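# Move the thin-walled cover from its holder onto the module

## Task

Lift the cover out of the holder and set it on the base plate so it sits over the module. Its walls are thin, and anything beyond the slightest dent means failure. The cover must stay in place on its own once the gripper lets go; it does not count if only the robot is holding it there.

## Robot and tools

Robot: one six-joint arm (uf850) with a Robotiq 2F-85 two-finger gripper. Only one arm and one gripper take commands. Joints from the base outward are waist, shoulder, elbow, forearm roll, wrist pitch and wrist roll. Their load limits in N m are 57, 57, 47.5, 25.6, 18 and 18, and a held object's weight adds to them. If a joint reaches its limit, that is a torque fault: the arm backs off a little, sits still for 10 s and drops the rest of the call. Holding a load warms the motors. A MOTOR HOT line appears from 65 °C, and at 80 °C the brakes lock until the motors cool (OVER-TEMPERATURE FAULT). Any stop is costly.

Frames: the scene frame has its origin on the table top below the arm base, with +z up and +y to the left when looking along +x. Results report end_effector_position in metres and end_effector_quat_wxyz, plus linear (m/s) and angular (rad/s) velocities, all in this frame. The reported point sits midway between the pads when they are closed. Closed fingertips reach about 19 mm beyond it, open ones about 6 mm. Gripper axes: +z runs along the fingers away from the wrist, and the pads close along y. A flat block sticks out about 9 cm toward the gripper's +x side. At long reach the printed position may be a bit off.

The row (9 numbers, each in [-1, 1]), used by both execute_actions and move: dx, dy, dz, rx, ry, rz, position, force_limit, speed.
- dx to rz are an offset, not a pose. They are expressed in the gripper's own axes and measured from the gripper pose in the most recent result that shows it. The exception is the second or later call in one reply, or before any result in the scene has shown the pose: then they count from wherever the robot is when the call starts. Scale: 1.0 is 0.6 m for dx, dy, dz, and 180 degrees for the rotation vector rx, ry, rz. Every row counts from that same base pose, so rows do not add up. All zeros sends the hand back to the base pose; it does not hold still.
- position: +1 is fully open (85 mm), about -0.8 is where the pads touch, and -1 closes until something blocks the fingers.
- force_limit: per-pad squeeze on a 40 mm object, about 20 N at -1, 128 N at 0 and 235 N at +1. Very thin or small objects get less.
- speed: finger gap rate, about 20 mm/s at -1, 85 at 0 and 150 at +1. Faster closing adds up to about 5 N (at 0) or 12 N (at +1) of grip.
For the thin cover, use a low force_limit and a slow close to avoid denting it.

execute_actions: {"actions": [...], "pictures": bool}. The list holds zero or one item. An empty list just returns the state. {"rows": [[9 numbers], ...], "steps": n} takes 1 to 15 rows and n up to 15 (default 15), each step lasting 1/30 s; if there are fewer rows than steps, the last row repeats. {"steps": n} alone waits until n steps (up to 300) have gone by since the last result, and your reply time counts toward them. A refused call does nothing.

move: {"target": row, "speed": m/s}. It drives the gripper in a straight line toward the single offset target; speed runs from 0.002 to 0.5 (default 0.25), and rotation is capped at twice that value in rad/s. The path lasts between 0.5 and 10 s and stops short if it would run longer. The gripper takes the shorter turning direction. The path ignores obstacles, and the hand may lag, drift or overshoot speed, especially near full reach. Faster moves, or targets set deeper past a contact, hit and press harder. The finger values are sent at the start. The result adds a move: line with the outcome (done, off_target, moving, held, fault), the limits that acted (paced = pose was clipped; held = some steps were blocked, after which the arm may move quickly) and the distance to target.

wait: {"seconds": 0 to 10}. Nothing new is sent during it.
zoom_image: {"camera": "cam_high" or "cam_low", "region": [x0, y0, x1, y1]}, pixels of the latest 504x504 image, top-left origin, at most 504x504.
read_manual: {"section": "licences"}, licence text only.
finished_scene: {"scene": n}. It cannot be undone.

Motion limits: at each step the commanded pose is clipped to within 70 mm and 16 degrees of the measured pose. Position wins over orientation when both cannot be met. After an action, the arm only continues to the last clipped pose, so read the new pose and send the remainder. Joints turn at no more than 3.14 rad/s. "pose unreachable" means the clearance check changed or blocked the command, and HELD flags each affected step. The mounting under the base counts as part of the arm. "Hand target" gives the pose the controller is heading toward.

Gripping: send -1 and keep it. object_status 2 means the fingers were stopped while closing, which is a real grip. 0 means moving, 1 means blocked while opening, and 3 means at the commanded spot or pads together. Any new position value resets the status to 0 for a moment. New force or speed settings only apply once the position changes by at least 0.01, so open first if you want a softer grip. position_measured is in counts: 3 is open, 78 is about 60 mm, 130 about 40 mm, 180 about 20 mm and 230 is pads together. Closing pushes the fingertips about 13 mm further out, so keep that much clearance above surfaces.

Avoid: denting the cover, slamming or pressing hard, dropping things, and knocking anything off the table. Loose objects may occasionally get a small push from outside. After releasing the cover, pull the gripper away and confirm the cover stays seated over the module before ending the scene.

Each tool is called as name(argument=value, ...), one argument or row to a line, values as JSON.

## Session

execute_actions(
  actions=[],
)

Scene clock: 0.00 s of 5600.00 s.
end_effector_position=(+0.5380, -0.1888, +0.3176) position_measured=3 object_status=3 end_effector_quat_wxyz=(+0.140, +0.219, +0.909, +0.326) end_effector_velocity=(-0.000, +0.000, +0.000) end_effector_angular_velocity=(+0.001, -0.000, -0.001)
Joint positions: [-0.623 -0.53  -1.104  1.002 -0.92  -0.956]
Joint velocities: [-0.     0.001  0.001  0.001  0.     0.   ]
Hand target: +0.538, -0.189, +0.318; +0.140, +0.219, +0.909, +0.326

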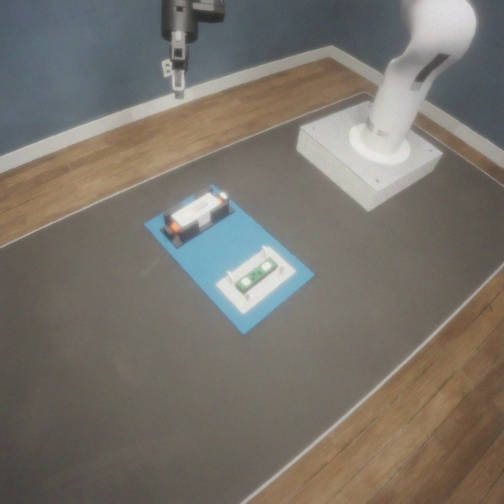

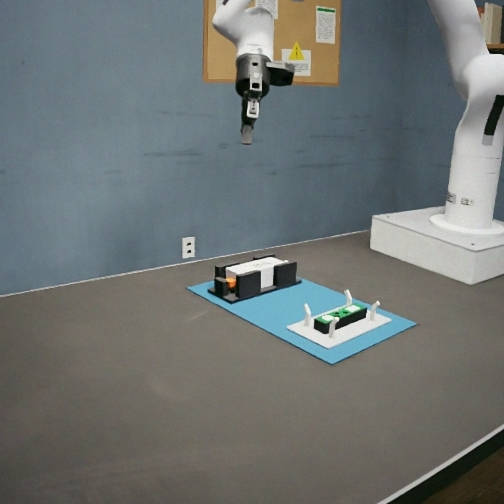

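zoom_image(
  camera="cam_high",
  region=[140, 170, 320, 340],
)

zoom_image(
  camera="cam_low",
  region=[180, 240, 420, 370],
)

zoom_image(
  camera="cam_high",
  region=[150, 175, 250, 255],
)

zoom_image(
  camera="cam_low",
  region=[200, 245, 310, 310],
)

Region (140, 170, 320, 340) of cam_high's 504x504 image, scaled by 2.800, with more detail than that image has.

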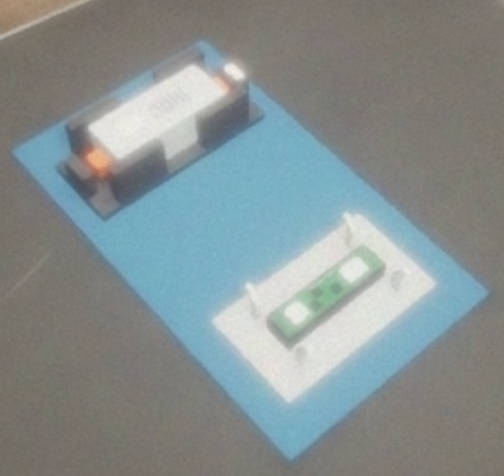

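Region (180, 240, 420, 370) of cam_low's 504x504 image, scaled by 2.100, with more detail than that image has; it fills the top 273 rows of this view, and the rest is white.

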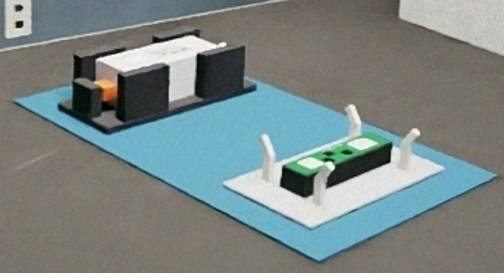

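Region (150, 175, 250, 255) of cam_high's 504x504 image, scaled by 5.040, with more detail than that image has; it fills the top 403 rows of this view, and the rest is white.

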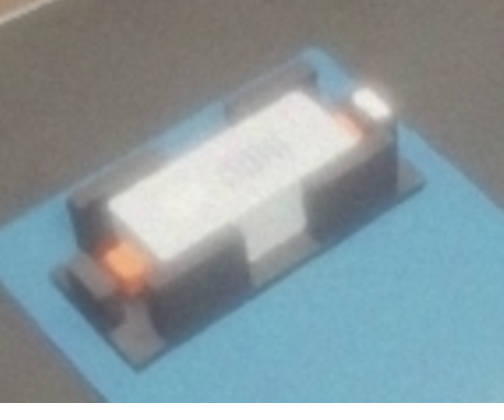

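Region (200, 245, 310, 310) of cam_low's 504x504 image, scaled by 4.582, with more detail than that image has; it fills the top 298 rows of this view, and the rest is white.

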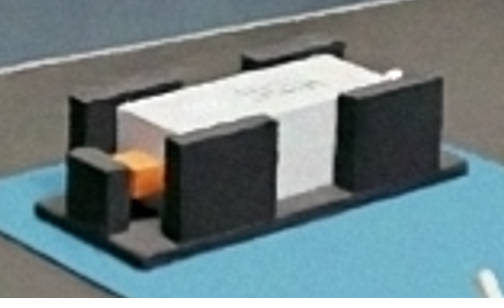

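zoom_image(
  camera="cam_high",
  region=[185, 185, 240, 225],
)

zoom_image(
  camera="cam_low",
  region=[200, 0, 350, 90],
)

Region (185, 185, 240, 225) of cam_high's 504x504 image, scaled by 9.164, with more detail than that image has; it fills the top 367 rows of this view, and the rest is white.

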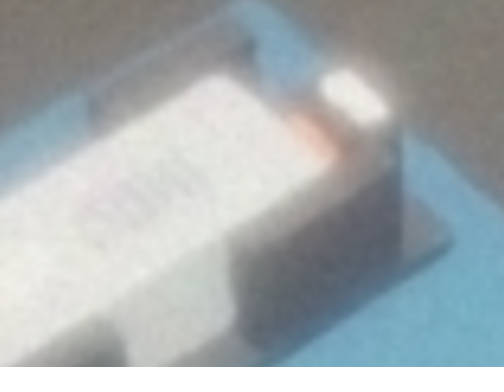

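Region (200, 0, 350, 90) of cam_low's 504x504 image, scaled by 3.360, with more detail than that image has; it fills the top 302 rows of this view, and the rest is white.

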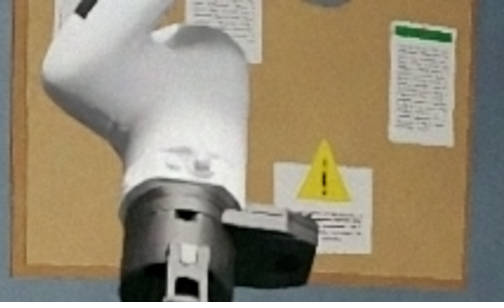

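move(
  target=[0.0148,-0.1095,0.2763,0.2092,0.1054,-0.1809,1,-1,-1],
)

Scene clock: 80.97 s of 5600.00 s.
end_effector_position=(+0.5759, -0.1424, +0.1495) position_measured=3 object_status=3 end_effector_quat_wxyz=(-0.000, -0.061, +0.998, -0.000) end_effector_velocity=(+0.000, +0.000, -0.000) end_effector_angular_velocity=(-0.006, +0.003, +0.001)
Joint positions: [-0.213 -0.784 -1.246  0.04  -0.481 -0.409]
Joint velocities: [ 0.004 -0.001 -0.001 -0.013 -0.001  0.014]
Hand target: +0.576, -0.142, +0.149; -0.001, -0.061, +0.998, -0.001
Off the commanded pose: 0.000 m, 0 deg.
After step 90, 75.67 s passed at rest.
move: done

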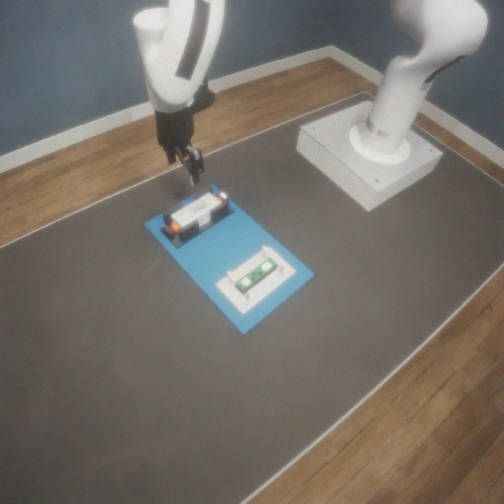

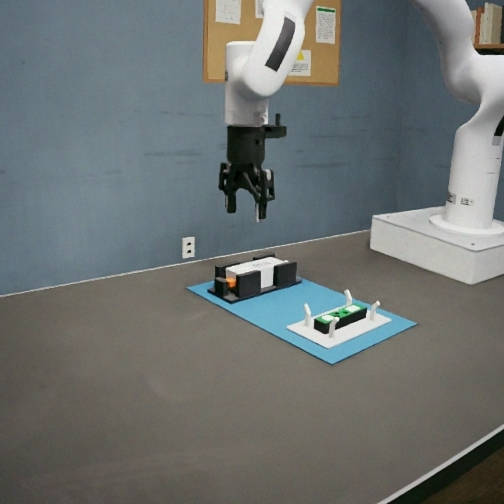

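move(
  target=[0.02,0,0.1,0,0,0,1,-1,-1],
  speed=0.15,
)

zoom_image(
  camera="cam_high",
  region=[150, 155, 250, 255],
)

zoom_image(
  camera="cam_low",
  region=[200, 210, 310, 310],
)

Scene clock: 89.07 s of 5600.00 s.
end_effector_position=(+0.5644, -0.1440, +0.0899) position_measured=3 object_status=3 end_effector_quat_wxyz=(-0.000, -0.061, +0.998, -0.000) end_effector_velocity=(-0.002, +0.000, -0.003) end_effector_angular_velocity=(+0.000, +0.004, +0.002)
Joint positions: [-0.218 -0.875 -1.228  0.05  -0.372 -0.427]
Joint velocities: [-0.    -0.004  0.002 -0.001  0.002 -0.001]
Hand target: +0.564, -0.144, +0.090; -0.000, -0.061, +0.998, -0.000
Off the commanded pose: 0.001 m, 0 deg.
After step 90, 4.30 s passed at rest.
move: done

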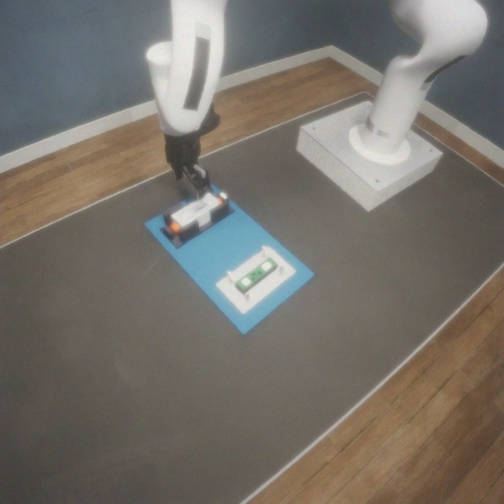

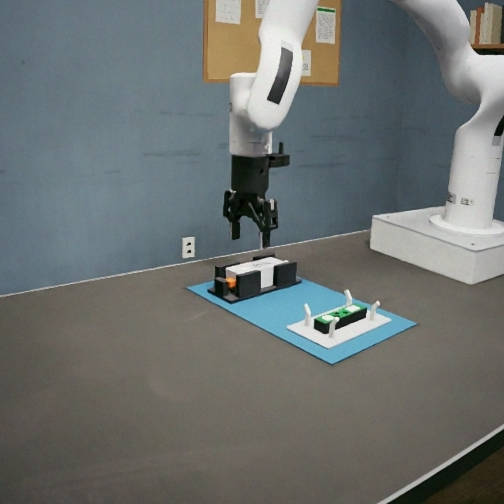

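Region (150, 155, 250, 255) of cam_high's 504x504 image, scaled by 5.040, with more detail than that image has.

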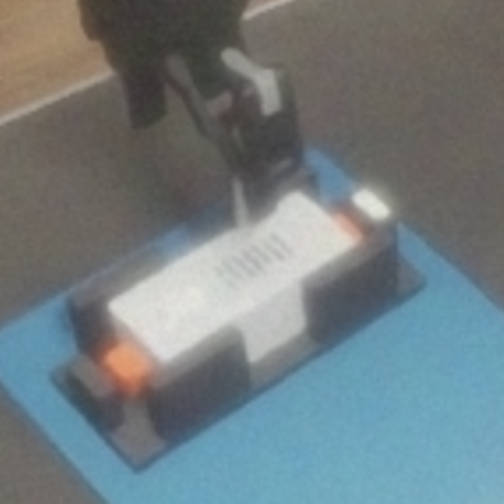

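Region (200, 210, 310, 310) of cam_low's 504x504 image, scaled by 4.582, with more detail than that image has; it fills the top 458 rows of this view, and the rest is white.

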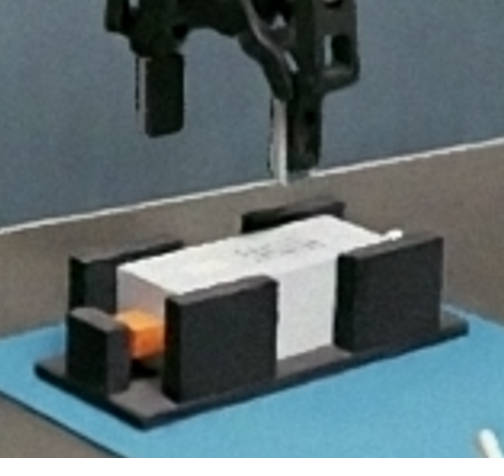

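move(
  target=[-0.037,0.074,0.02,0,0,0,1,-1,-1],
  speed=0.1,
)

zoom_image(
  camera="cam_high",
  region=[150, 155, 250, 255],
)

zoom_image(
  camera="cam_low",
  region=[200, 210, 310, 310],
)

Scene clock: 113.37 s of 5600.00 s.
end_effector_position=(+0.5810, -0.0974, +0.0780) position_measured=3 object_status=3 end_effector_quat_wxyz=(-0.000, -0.061, +0.998, -0.000) end_effector_velocity=(+0.001, +0.001, -0.000) end_effector_angular_velocity=(-0.001, -0.000, +0.001)
Joint positions: [-0.135 -0.906 -1.255  0.055 -0.365 -0.348]
Joint velocities: [ 0.002 -0.001 -0.001 -0.002 -0.     0.003]
Hand target: +0.581, -0.097, +0.078; -0.000, -0.061, +0.998, -0.000
Off the commanded pose: 0.000 m, 0 deg.
After step 90, 20.43 s passed at rest.
move: done

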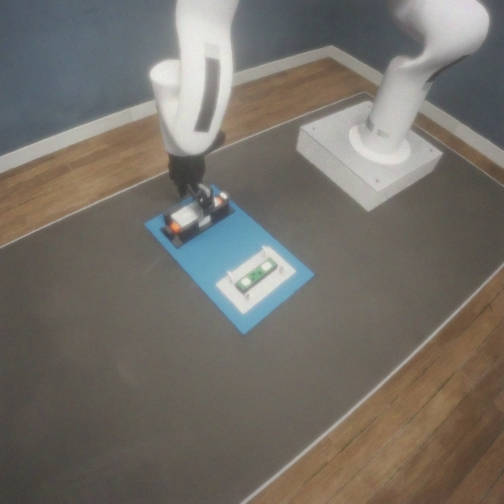

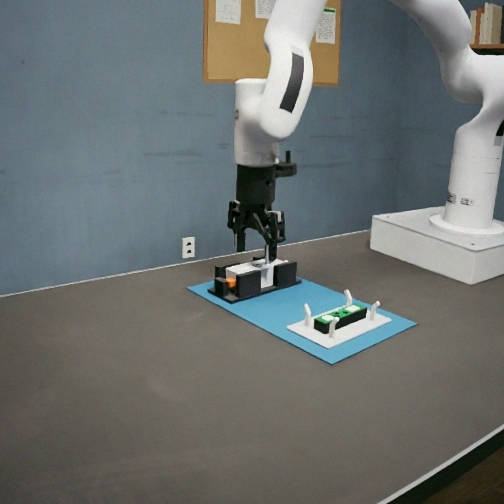

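Region (150, 155, 250, 255) of cam_high's 504x504 image, scaled by 5.040, with more detail than that image has.

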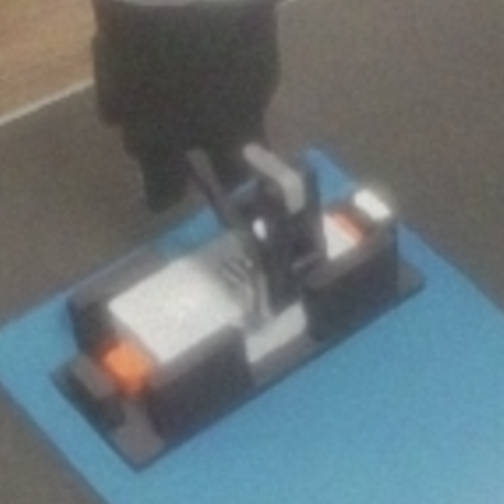

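Region (200, 210, 310, 310) of cam_low's 504x504 image, scaled by 4.582, with more detail than that image has; it fills the top 458 rows of this view, and the rest is white.

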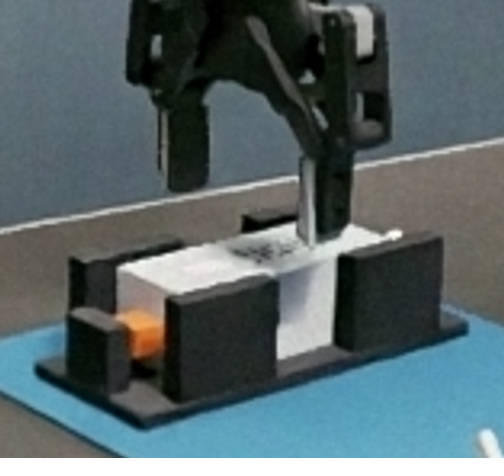

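move(
  target=[0,0,0,0,0,0,0.48,-1,0],
  speed=0.1,
)

zoom_image(
  camera="cam_high",
  region=[165, 175, 235, 245],
)

zoom_image(
  camera="cam_low",
  region=[215, 230, 305, 300],
)

Scene clock: 123.83 s of 5600.00 s.
end_effector_position=(+0.5810, -0.0974, +0.0780) position_measured=68 object_status=0 end_effector_quat_wxyz=(-0.000, -0.061, +0.998, -0.000) end_effector_velocity=(-0.000, +0.000, +0.000) end_effector_angular_velocity=(-0.000, -0.000, +0.000)
Joint positions: [-0.135 -0.906 -1.255  0.055 -0.365 -0.348]
Joint velocities: [ 0.     0.001  0.001 -0.     0.    -0.   ]
Hand target: +0.581, -0.097, +0.078; -0.000, -0.061, +0.998, -0.000
Off the commanded pose: 0.000 m, 0 deg.
After step 90, 6.77 s passed at rest.
move: done

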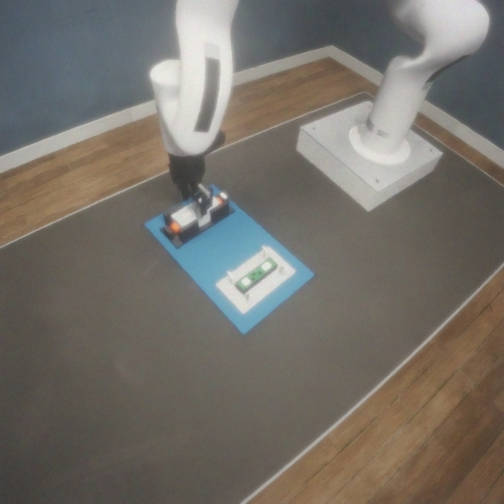

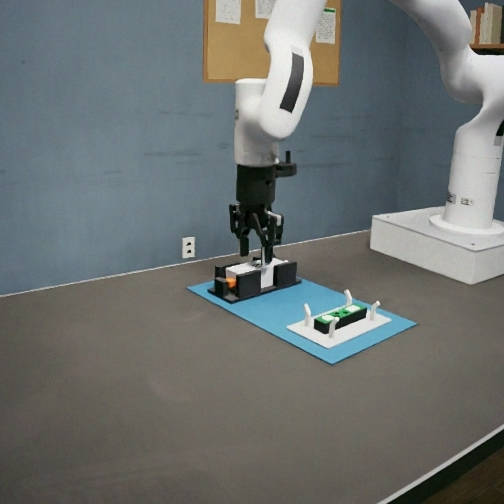

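Region (165, 175, 235, 245) of cam_high's 504x504 image, scaled by 7.200, with more detail than that image has.

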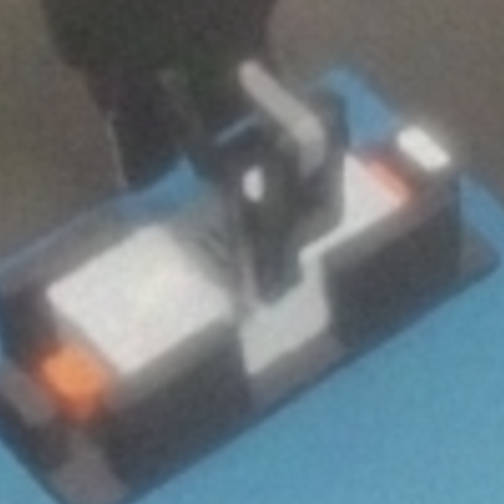

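Region (215, 230, 305, 300) of cam_low's 504x504 image, scaled by 5.600, with more detail than that image has.

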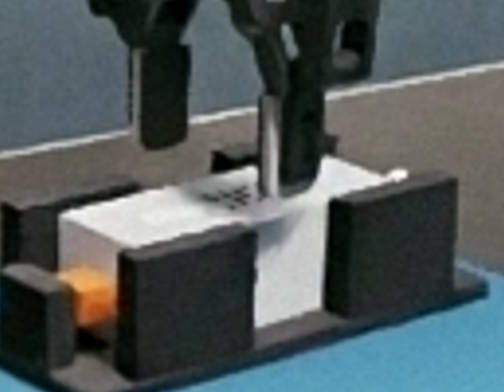

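move(
  target=[0.005,0,0.022,0,0,0,0.72,-1,0],
  speed=0.03,
)

zoom_image(
  camera="cam_high",
  region=[165, 175, 235, 245],
)

zoom_image(
  camera="cam_low",
  region=[215, 230, 305, 300],
)

Scene clock: 134.80 s of 5600.00 s.
end_effector_position=(+0.5781, -0.0978, +0.0649) position_measured=39 object_status=3 end_effector_quat_wxyz=(+0.000, -0.061, +0.998, -0.000) end_effector_velocity=(+0.001, -0.000, +0.001) end_effector_angular_velocity=(+0.000, -0.004, -0.002)
Joint positions: [-0.136 -0.928 -1.253  0.059 -0.342 -0.352]
Joint velocities: [-0.     0.    -0.001  0.002  0.002 -0.001]
Hand target: +0.578, -0.098, +0.065; -0.000, -0.061, +0.998, -0.000
Off the commanded pose: 0.000 m, 0 deg.
After step 90, 7.23 s passed at rest.
move: done

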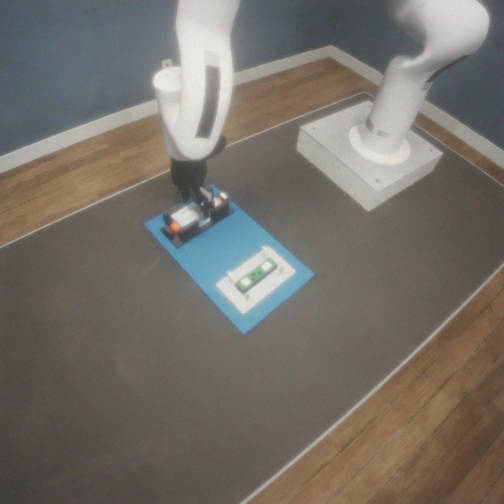

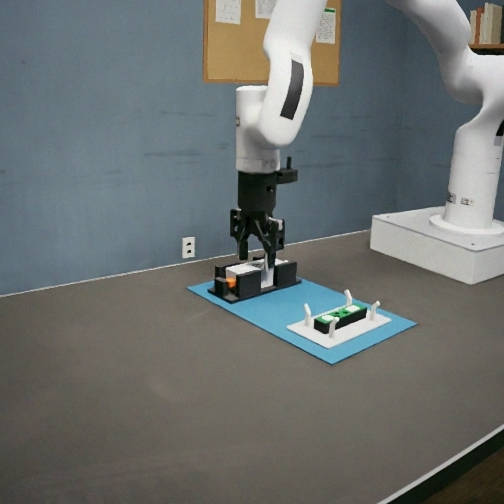

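Region (165, 175, 235, 245) of cam_high's 504x504 image, scaled by 7.200, with more detail than that image has.

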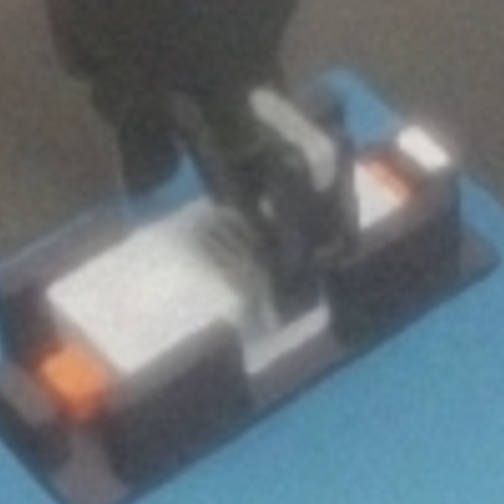

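Region (215, 230, 305, 300) of cam_low's 504x504 image, scaled by 5.600, with more detail than that image has.

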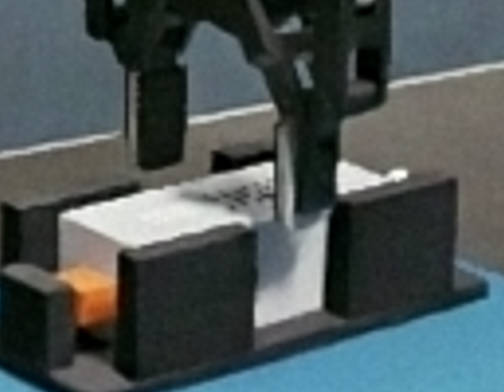

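move(
  target=[0,0,0.022,0,0,0,0.72,-1,0],
  speed=0.015,
)

zoom_image(
  camera="cam_high",
  region=[165, 175, 235, 245],
)

zoom_image(
  camera="cam_low",
  region=[215, 230, 305, 300],
)

Scene clock: 144.97 s of 5600.00 s.
end_effector_position=(+0.5782, -0.0978, +0.0517) position_measured=39 object_status=3 end_effector_quat_wxyz=(+0.000, -0.061, +0.998, -0.000) end_effector_velocity=(+0.000, +0.000, -0.000) end_effector_angular_velocity=(+0.000, -0.001, -0.002)
Joint positions: [-0.136 -0.954 -1.262  0.062 -0.325 -0.355]
Joint velocities: [-0.    -0.001 -0.001  0.002  0.001 -0.   ]
Hand target: +0.578, -0.098, +0.052; +0.000, -0.061, +0.998, -0.000
Off the commanded pose: 0.000 m, 0 deg.
After step 90, 6.07 s passed at rest.
move: done

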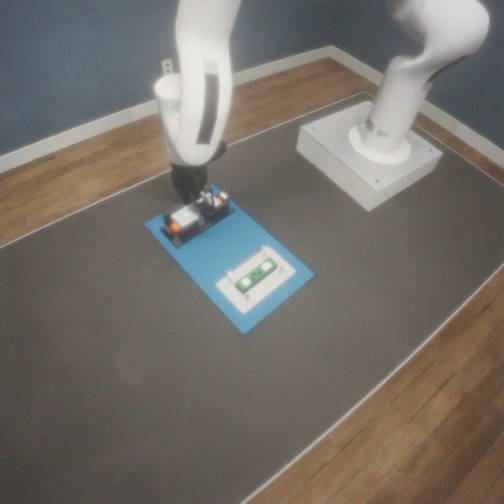

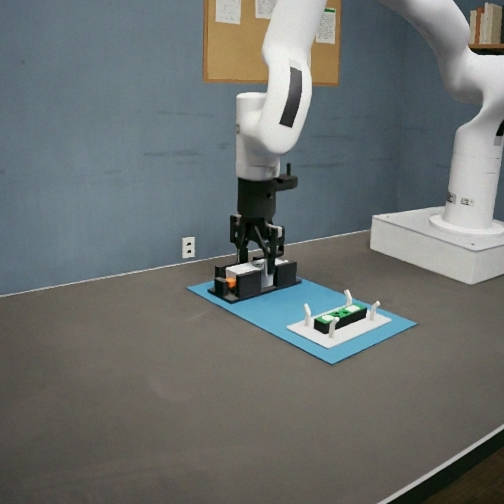

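Region (165, 175, 235, 245) of cam_high's 504x504 image, scaled by 7.200, with more detail than that image has.

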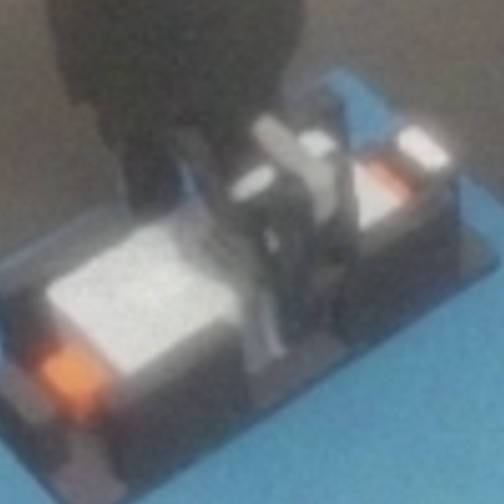

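Region (215, 230, 305, 300) of cam_low's 504x504 image, scaled by 5.600, with more detail than that image has.

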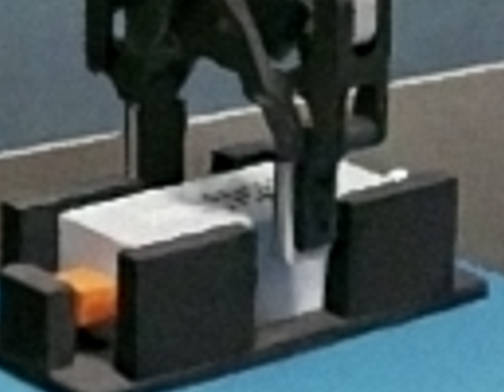

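move(
  target=[0,0.003,0,0,0,0,0.36,-1,-1],
  speed=0.015,
)

zoom_image(
  camera="cam_high",
  region=[165, 175, 235, 245],
)

zoom_image(
  camera="cam_low",
  region=[215, 230, 305, 300],
)

Scene clock: 155.23 s of 5600.00 s.
end_effector_position=(+0.5779, -0.0960, +0.0517) position_measured=84 object_status=0 end_effector_quat_wxyz=(+0.000, -0.061, +0.998, -0.000) end_effector_velocity=(-0.000, +0.000, -0.000) end_effector_angular_velocity=(+0.000, +0.001, -0.000)
Joint positions: [-0.133 -0.953 -1.26   0.062 -0.324 -0.353]
Joint velocities: [ 0. -0.  0.  0. -0. -0.]
Hand target: +0.578, -0.096, +0.052; +0.000, -0.061, +0.998, -0.000
Off the commanded pose: 0.000 m, 0 deg.
After step 90, 6.10 s passed at rest.
move: done

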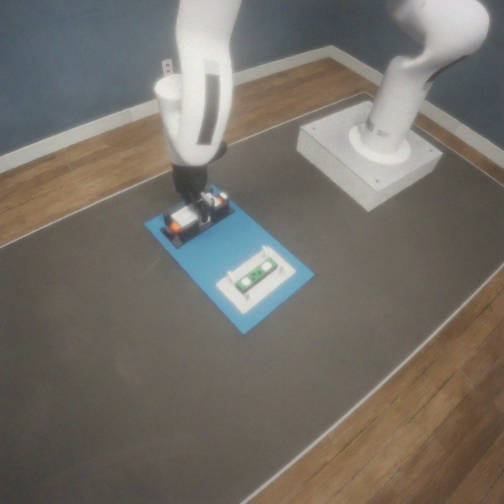

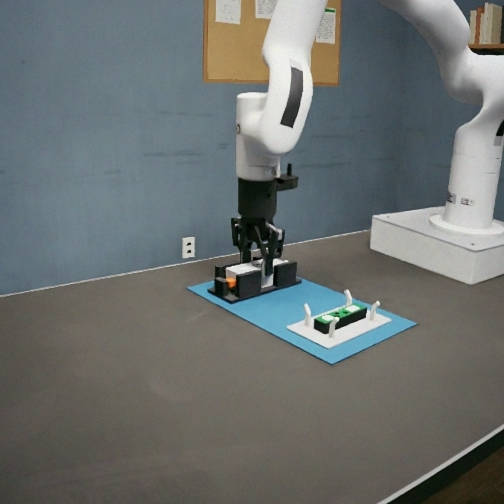

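Region (165, 175, 235, 245) of cam_high's 504x504 image, scaled by 7.200, with more detail than that image has.

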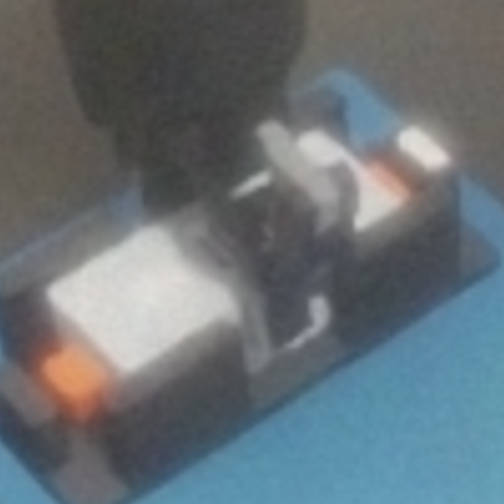

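Region (215, 230, 305, 300) of cam_low's 504x504 image, scaled by 5.600, with more detail than that image has.

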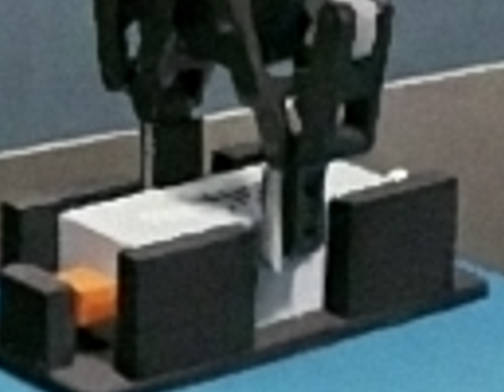

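execute_actions(
  actions=[
    {"rows": [[0,0,0,0,0,0,-1,-1,-1]], "steps": 15},
  ],
  pictures=false,
)

execute_actions(
  actions=[
    {"steps": 20},
  ],
)

zoom_image(
  camera="cam_low",
  region=[215, 230, 305, 300],
)

Scene clock: 162.30 s of 5600.00 s.
end_effector_position=(+0.5788, -0.0970, +0.0522) position_measured=105 object_status=0 end_effector_quat_wxyz=(+0.001, -0.060, +0.998, -0.001) end_effector_velocity=(+0.001, -0.000, +0.001) end_effector_angular_velocity=(-0.001, -0.004, +0.001)
Joint positions: [-0.134 -0.953 -1.261  0.062 -0.323 -0.352]
Joint velocities: [-0.     0.001 -0.001 -0.     0.002 -0.001]
Hand target: +0.578, -0.096, +0.052; +0.000, -0.061, +0.998, -0.000
Off the commanded pose: 0.001 m, 0 deg.
Steps of this call (steps 1 to 90: nothing new was sent; then 3.57 s passed at rest; steps 91 to 105: all 15 steps of this action). Readings (end_effector_position | what the end effector reports):
91: (+0.5779, -0.0960, +0.0517) | position_measured=84 object_status=0
92: (+0.5780, -0.0960, +0.0517) | position_measured=84 object_status=0
94: (+0.5780, -0.0961, +0.0518) | position_measured=86 object_status=0
98: (+0.5783, -0.0965, +0.0520) | position_measured=93 object_status=0
105: the state above

Scene clock: 162.97 s of 5600.00 s.
end_effector_position=(+0.5784, -0.0961, +0.0519) position_measured=115 object_status=2 end_effector_quat_wxyz=(+0.001, -0.061, +0.998, -0.001) end_effector_velocity=(+0.001, -0.000, +0.001) end_effector_angular_velocity=(-0.000, -0.001, +0.001)
Joint positions: [-0.133 -0.953 -1.261  0.062 -0.323 -0.353]
Joint velocities: [ 0.     0.002 -0.    -0.001 -0.001  0.   ]
Hand target: +0.578, -0.096, +0.052; +0.000, -0.061, +0.998, -0.000
Off the commanded pose: 0.001 m, 0 deg.
Steps of this call (steps 1 to 20: nothing new was sent). Readings (end_effector_position | what the end effector reports):
1: (+0.5789, -0.0970, +0.0523) | position_measured=106 object_status=0
2: (+0.5789, -0.0970, +0.0523) | position_measured=108 object_status=0
4: (+0.5789, -0.0968, +0.0523) | position_measured=112 object_status=0
8: (+0.5788, -0.0965, +0.0522) | position_measured=115 object_status=0
20: the state above

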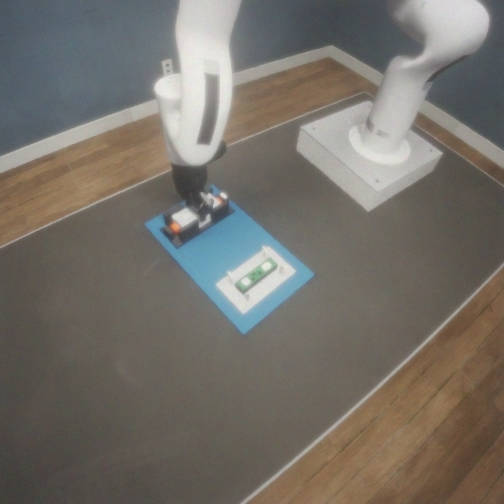

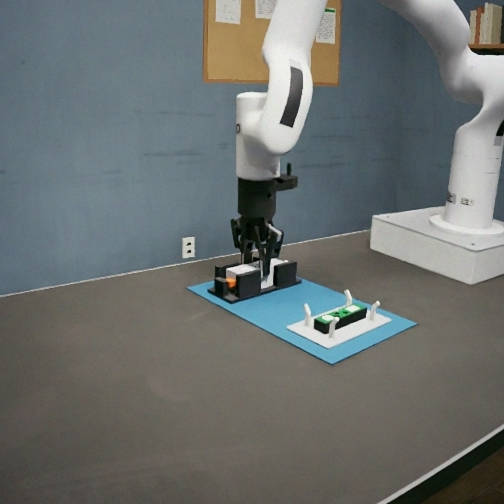

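Region (215, 230, 305, 300) of cam_low's 504x504 image, scaled by 5.600, with more detail than that image has.

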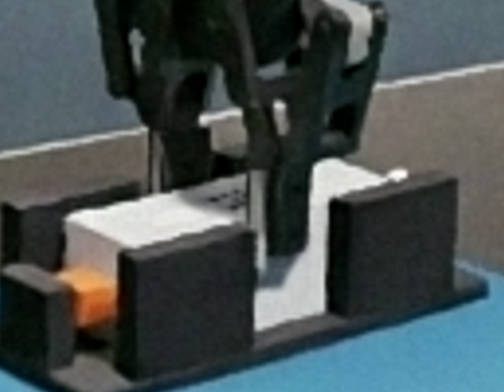

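move(
  target=[0,0,-0.02,0,0,0,-1,-1,-1],
  speed=0.01,
)

zoom_image(
  camera="cam_low",
  region=[215, 230, 305, 300],
)

Scene clock: 169.83 s of 5600.00 s.
end_effector_position=(+0.5784, -0.0960, +0.0639) position_measured=115 object_status=2 end_effector_quat_wxyz=(+0.001, -0.061, +0.998, -0.001) end_effector_velocity=(+0.000, -0.000, +0.001) end_effector_angular_velocity=(-0.001, -0.001, +0.001)
Joint positions: [-0.133 -0.929 -1.252  0.059 -0.339 -0.35 ]
Joint velocities: [-0.     0.001 -0.    -0.001  0.     0.   ]
Hand target: +0.578, -0.096, +0.064; +0.001, -0.061, +0.998, -0.001
Off the commanded pose: 0.000 m, 0 deg.
After step 90, 2.43 s passed at rest.
move: done

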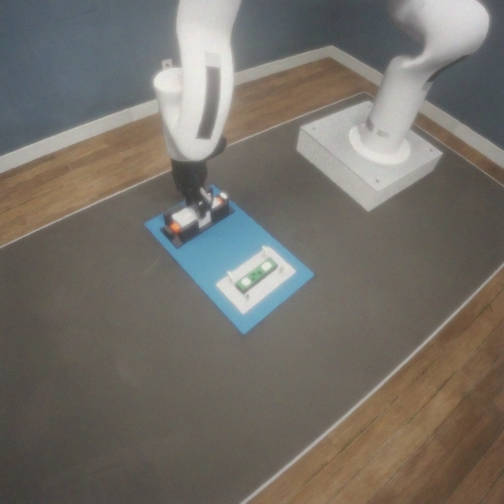

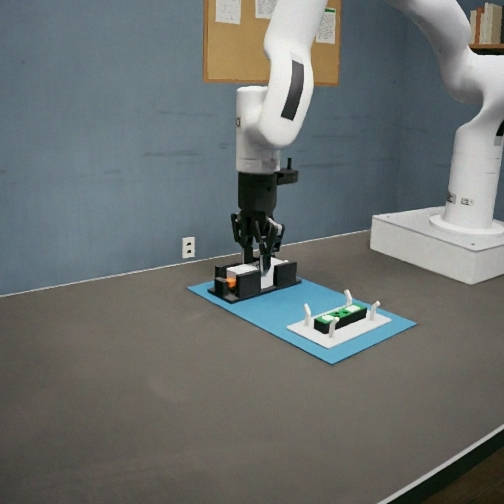

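Region (215, 230, 305, 300) of cam_low's 504x504 image, scaled by 5.600, with more detail than that image has.

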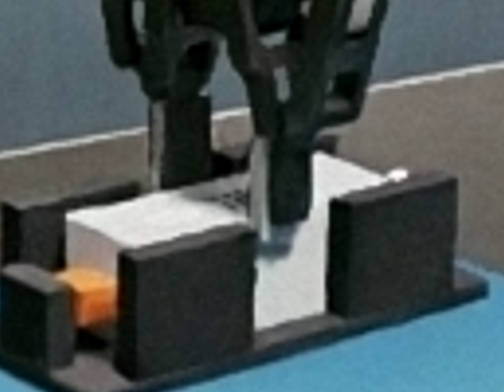

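move(
  target=[0,0,0,0,0,0,0.3,-1,0],
)

move(
  target=[0,-0.001,0.022,0,0,0,0.3,-1,0],
  speed=0.02,
)

move(
  target=[0,0,0,0,0,0,-1,-0.9,-1],
)

zoom_image(
  camera="cam_low",
  region=[215, 230, 305, 300],
)

move(
  target=[0,0,-0.008,0,0,0,-1,-0.9,-1],
  speed=0.005,
)

zoom_image(
  camera="cam_low",
  region=[215, 230, 305, 300],
)

Scene clock: 182.23 s of 5600.00 s.
end_effector_position=(+0.5783, -0.0960, +0.0639) position_measured=91 object_status=3 end_effector_quat_wxyz=(+0.001, -0.061, +0.998, -0.001) end_effector_velocity=(+0.001, -0.000, +0.001) end_effector_angular_velocity=(+0.000, -0.003, -0.003)
Joint positions: [-0.133 -0.929 -1.252  0.059 -0.339 -0.35 ]
Joint velocities: [-0.001  0.001 -0.001  0.002  0.001  0.   ]
Hand target: +0.578, -0.096, +0.064; +0.001, -0.061, +0.998, -0.001
Off the commanded pose: 0.000 m, 0 deg.
After step 90, 8.70 s passed at rest.
move: done

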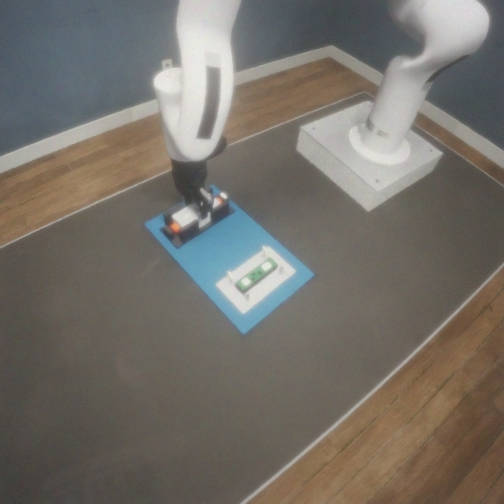

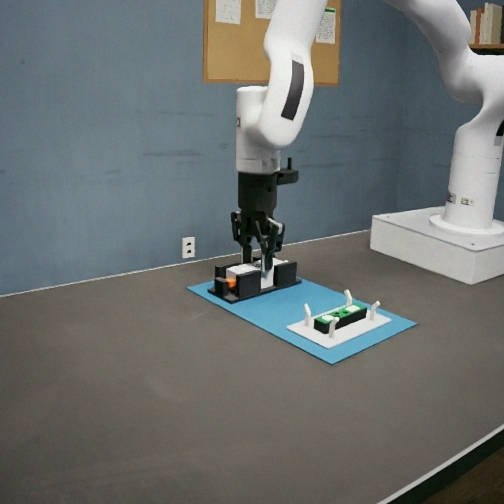

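Scene clock: 183.17 s of 5600.00 s.
end_effector_position=(+0.5785, -0.0966, +0.0508) position_measured=91 object_status=3 end_effector_quat_wxyz=(+0.001, -0.061, +0.998, -0.001) end_effector_velocity=(+0.001, -0.000, +0.000) end_effector_angular_velocity=(-0.000, -0.002, +0.000)
Joint positions: [-0.133 -0.956 -1.262  0.062 -0.322 -0.354]
Joint velocities: [-0.     0.    -0.001  0.     0.001 -0.   ]
Hand target: +0.578, -0.097, +0.051; +0.001, -0.061, +0.998, -0.001
Off the commanded pose: 0.000 m, 0 deg.
move: done

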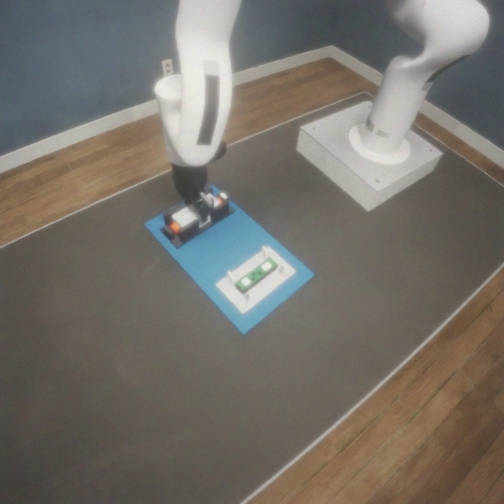

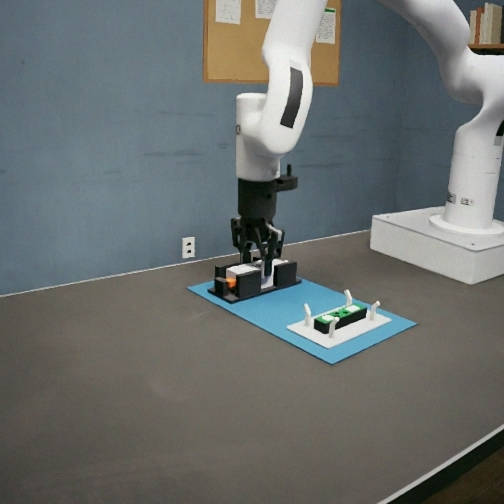

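Scene clock: 184.00 s of 5600.00 s.
end_effector_position=(+0.5790, -0.0969, +0.0512) position_measured=119 object_status=2 end_effector_quat_wxyz=(+0.001, -0.060, +0.998, -0.001) end_effector_velocity=(-0.001, +0.000, -0.002) end_effector_angular_velocity=(+0.000, +0.003, +0.002)
Joint positions: [-0.134 -0.955 -1.263  0.062 -0.322 -0.354]
Joint velocities: [ 0.001 -0.004  0.    -0.001  0.001 -0.   ]
Hand target: +0.578, -0.097, +0.051; +0.001, -0.061, +0.998, -0.001
Off the commanded pose: 0.001 m, 0 deg.
move: done

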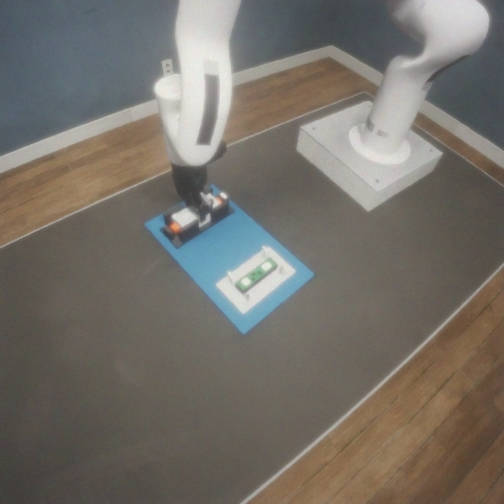

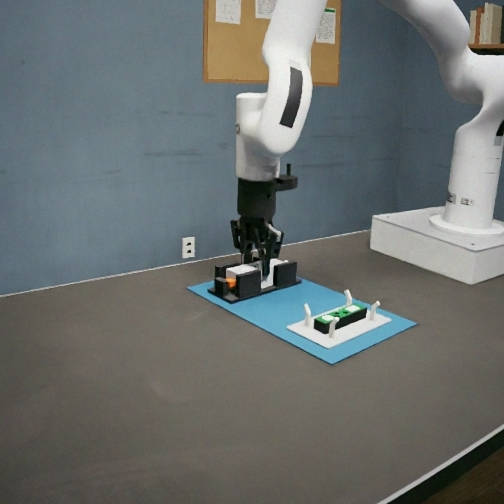

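Region (215, 230, 305, 300) of cam_low's 504x504 image, scaled by 5.600, with more detail than that image has.

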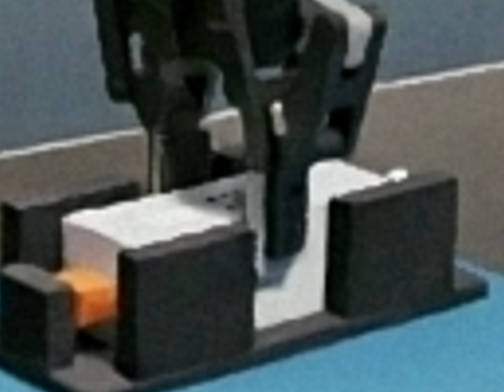

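Scene clock: 185.17 s of 5600.00 s.
end_effector_position=(+0.5787, -0.0968, +0.0558) position_measured=119 object_status=2 end_effector_quat_wxyz=(+0.001, -0.060, +0.998, -0.001) end_effector_velocity=(+0.001, -0.000, +0.002) end_effector_angular_velocity=(-0.001, -0.003, +0.001)
Joint positions: [-0.134 -0.946 -1.259  0.061 -0.329 -0.353]
Joint velocities: [-0.     0.003  0.    -0.001  0.     0.   ]
Hand target: +0.579, -0.097, +0.056; +0.001, -0.060, +0.998, -0.001
Off the commanded pose: 0.000 m, 0 deg.
move: done

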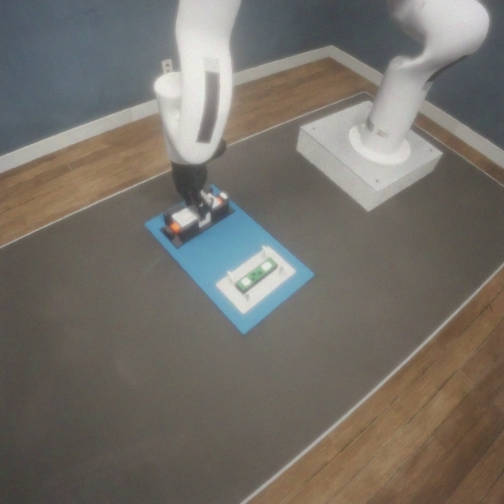

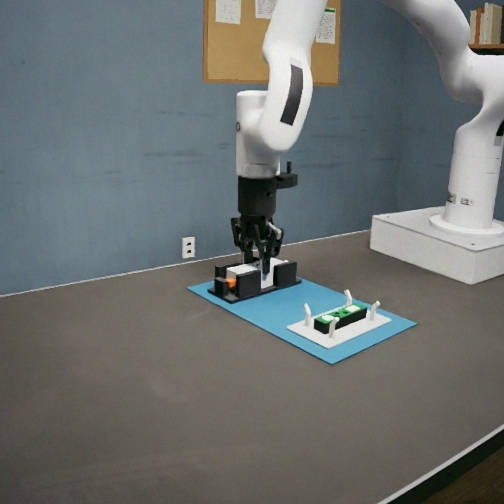

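Region (215, 230, 305, 300) of cam_low's 504x504 image, scaled by 5.600, with more detail than that image has.

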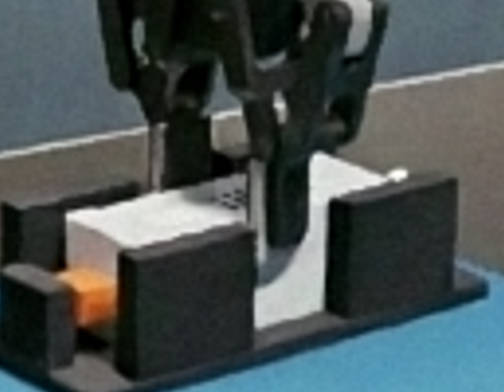

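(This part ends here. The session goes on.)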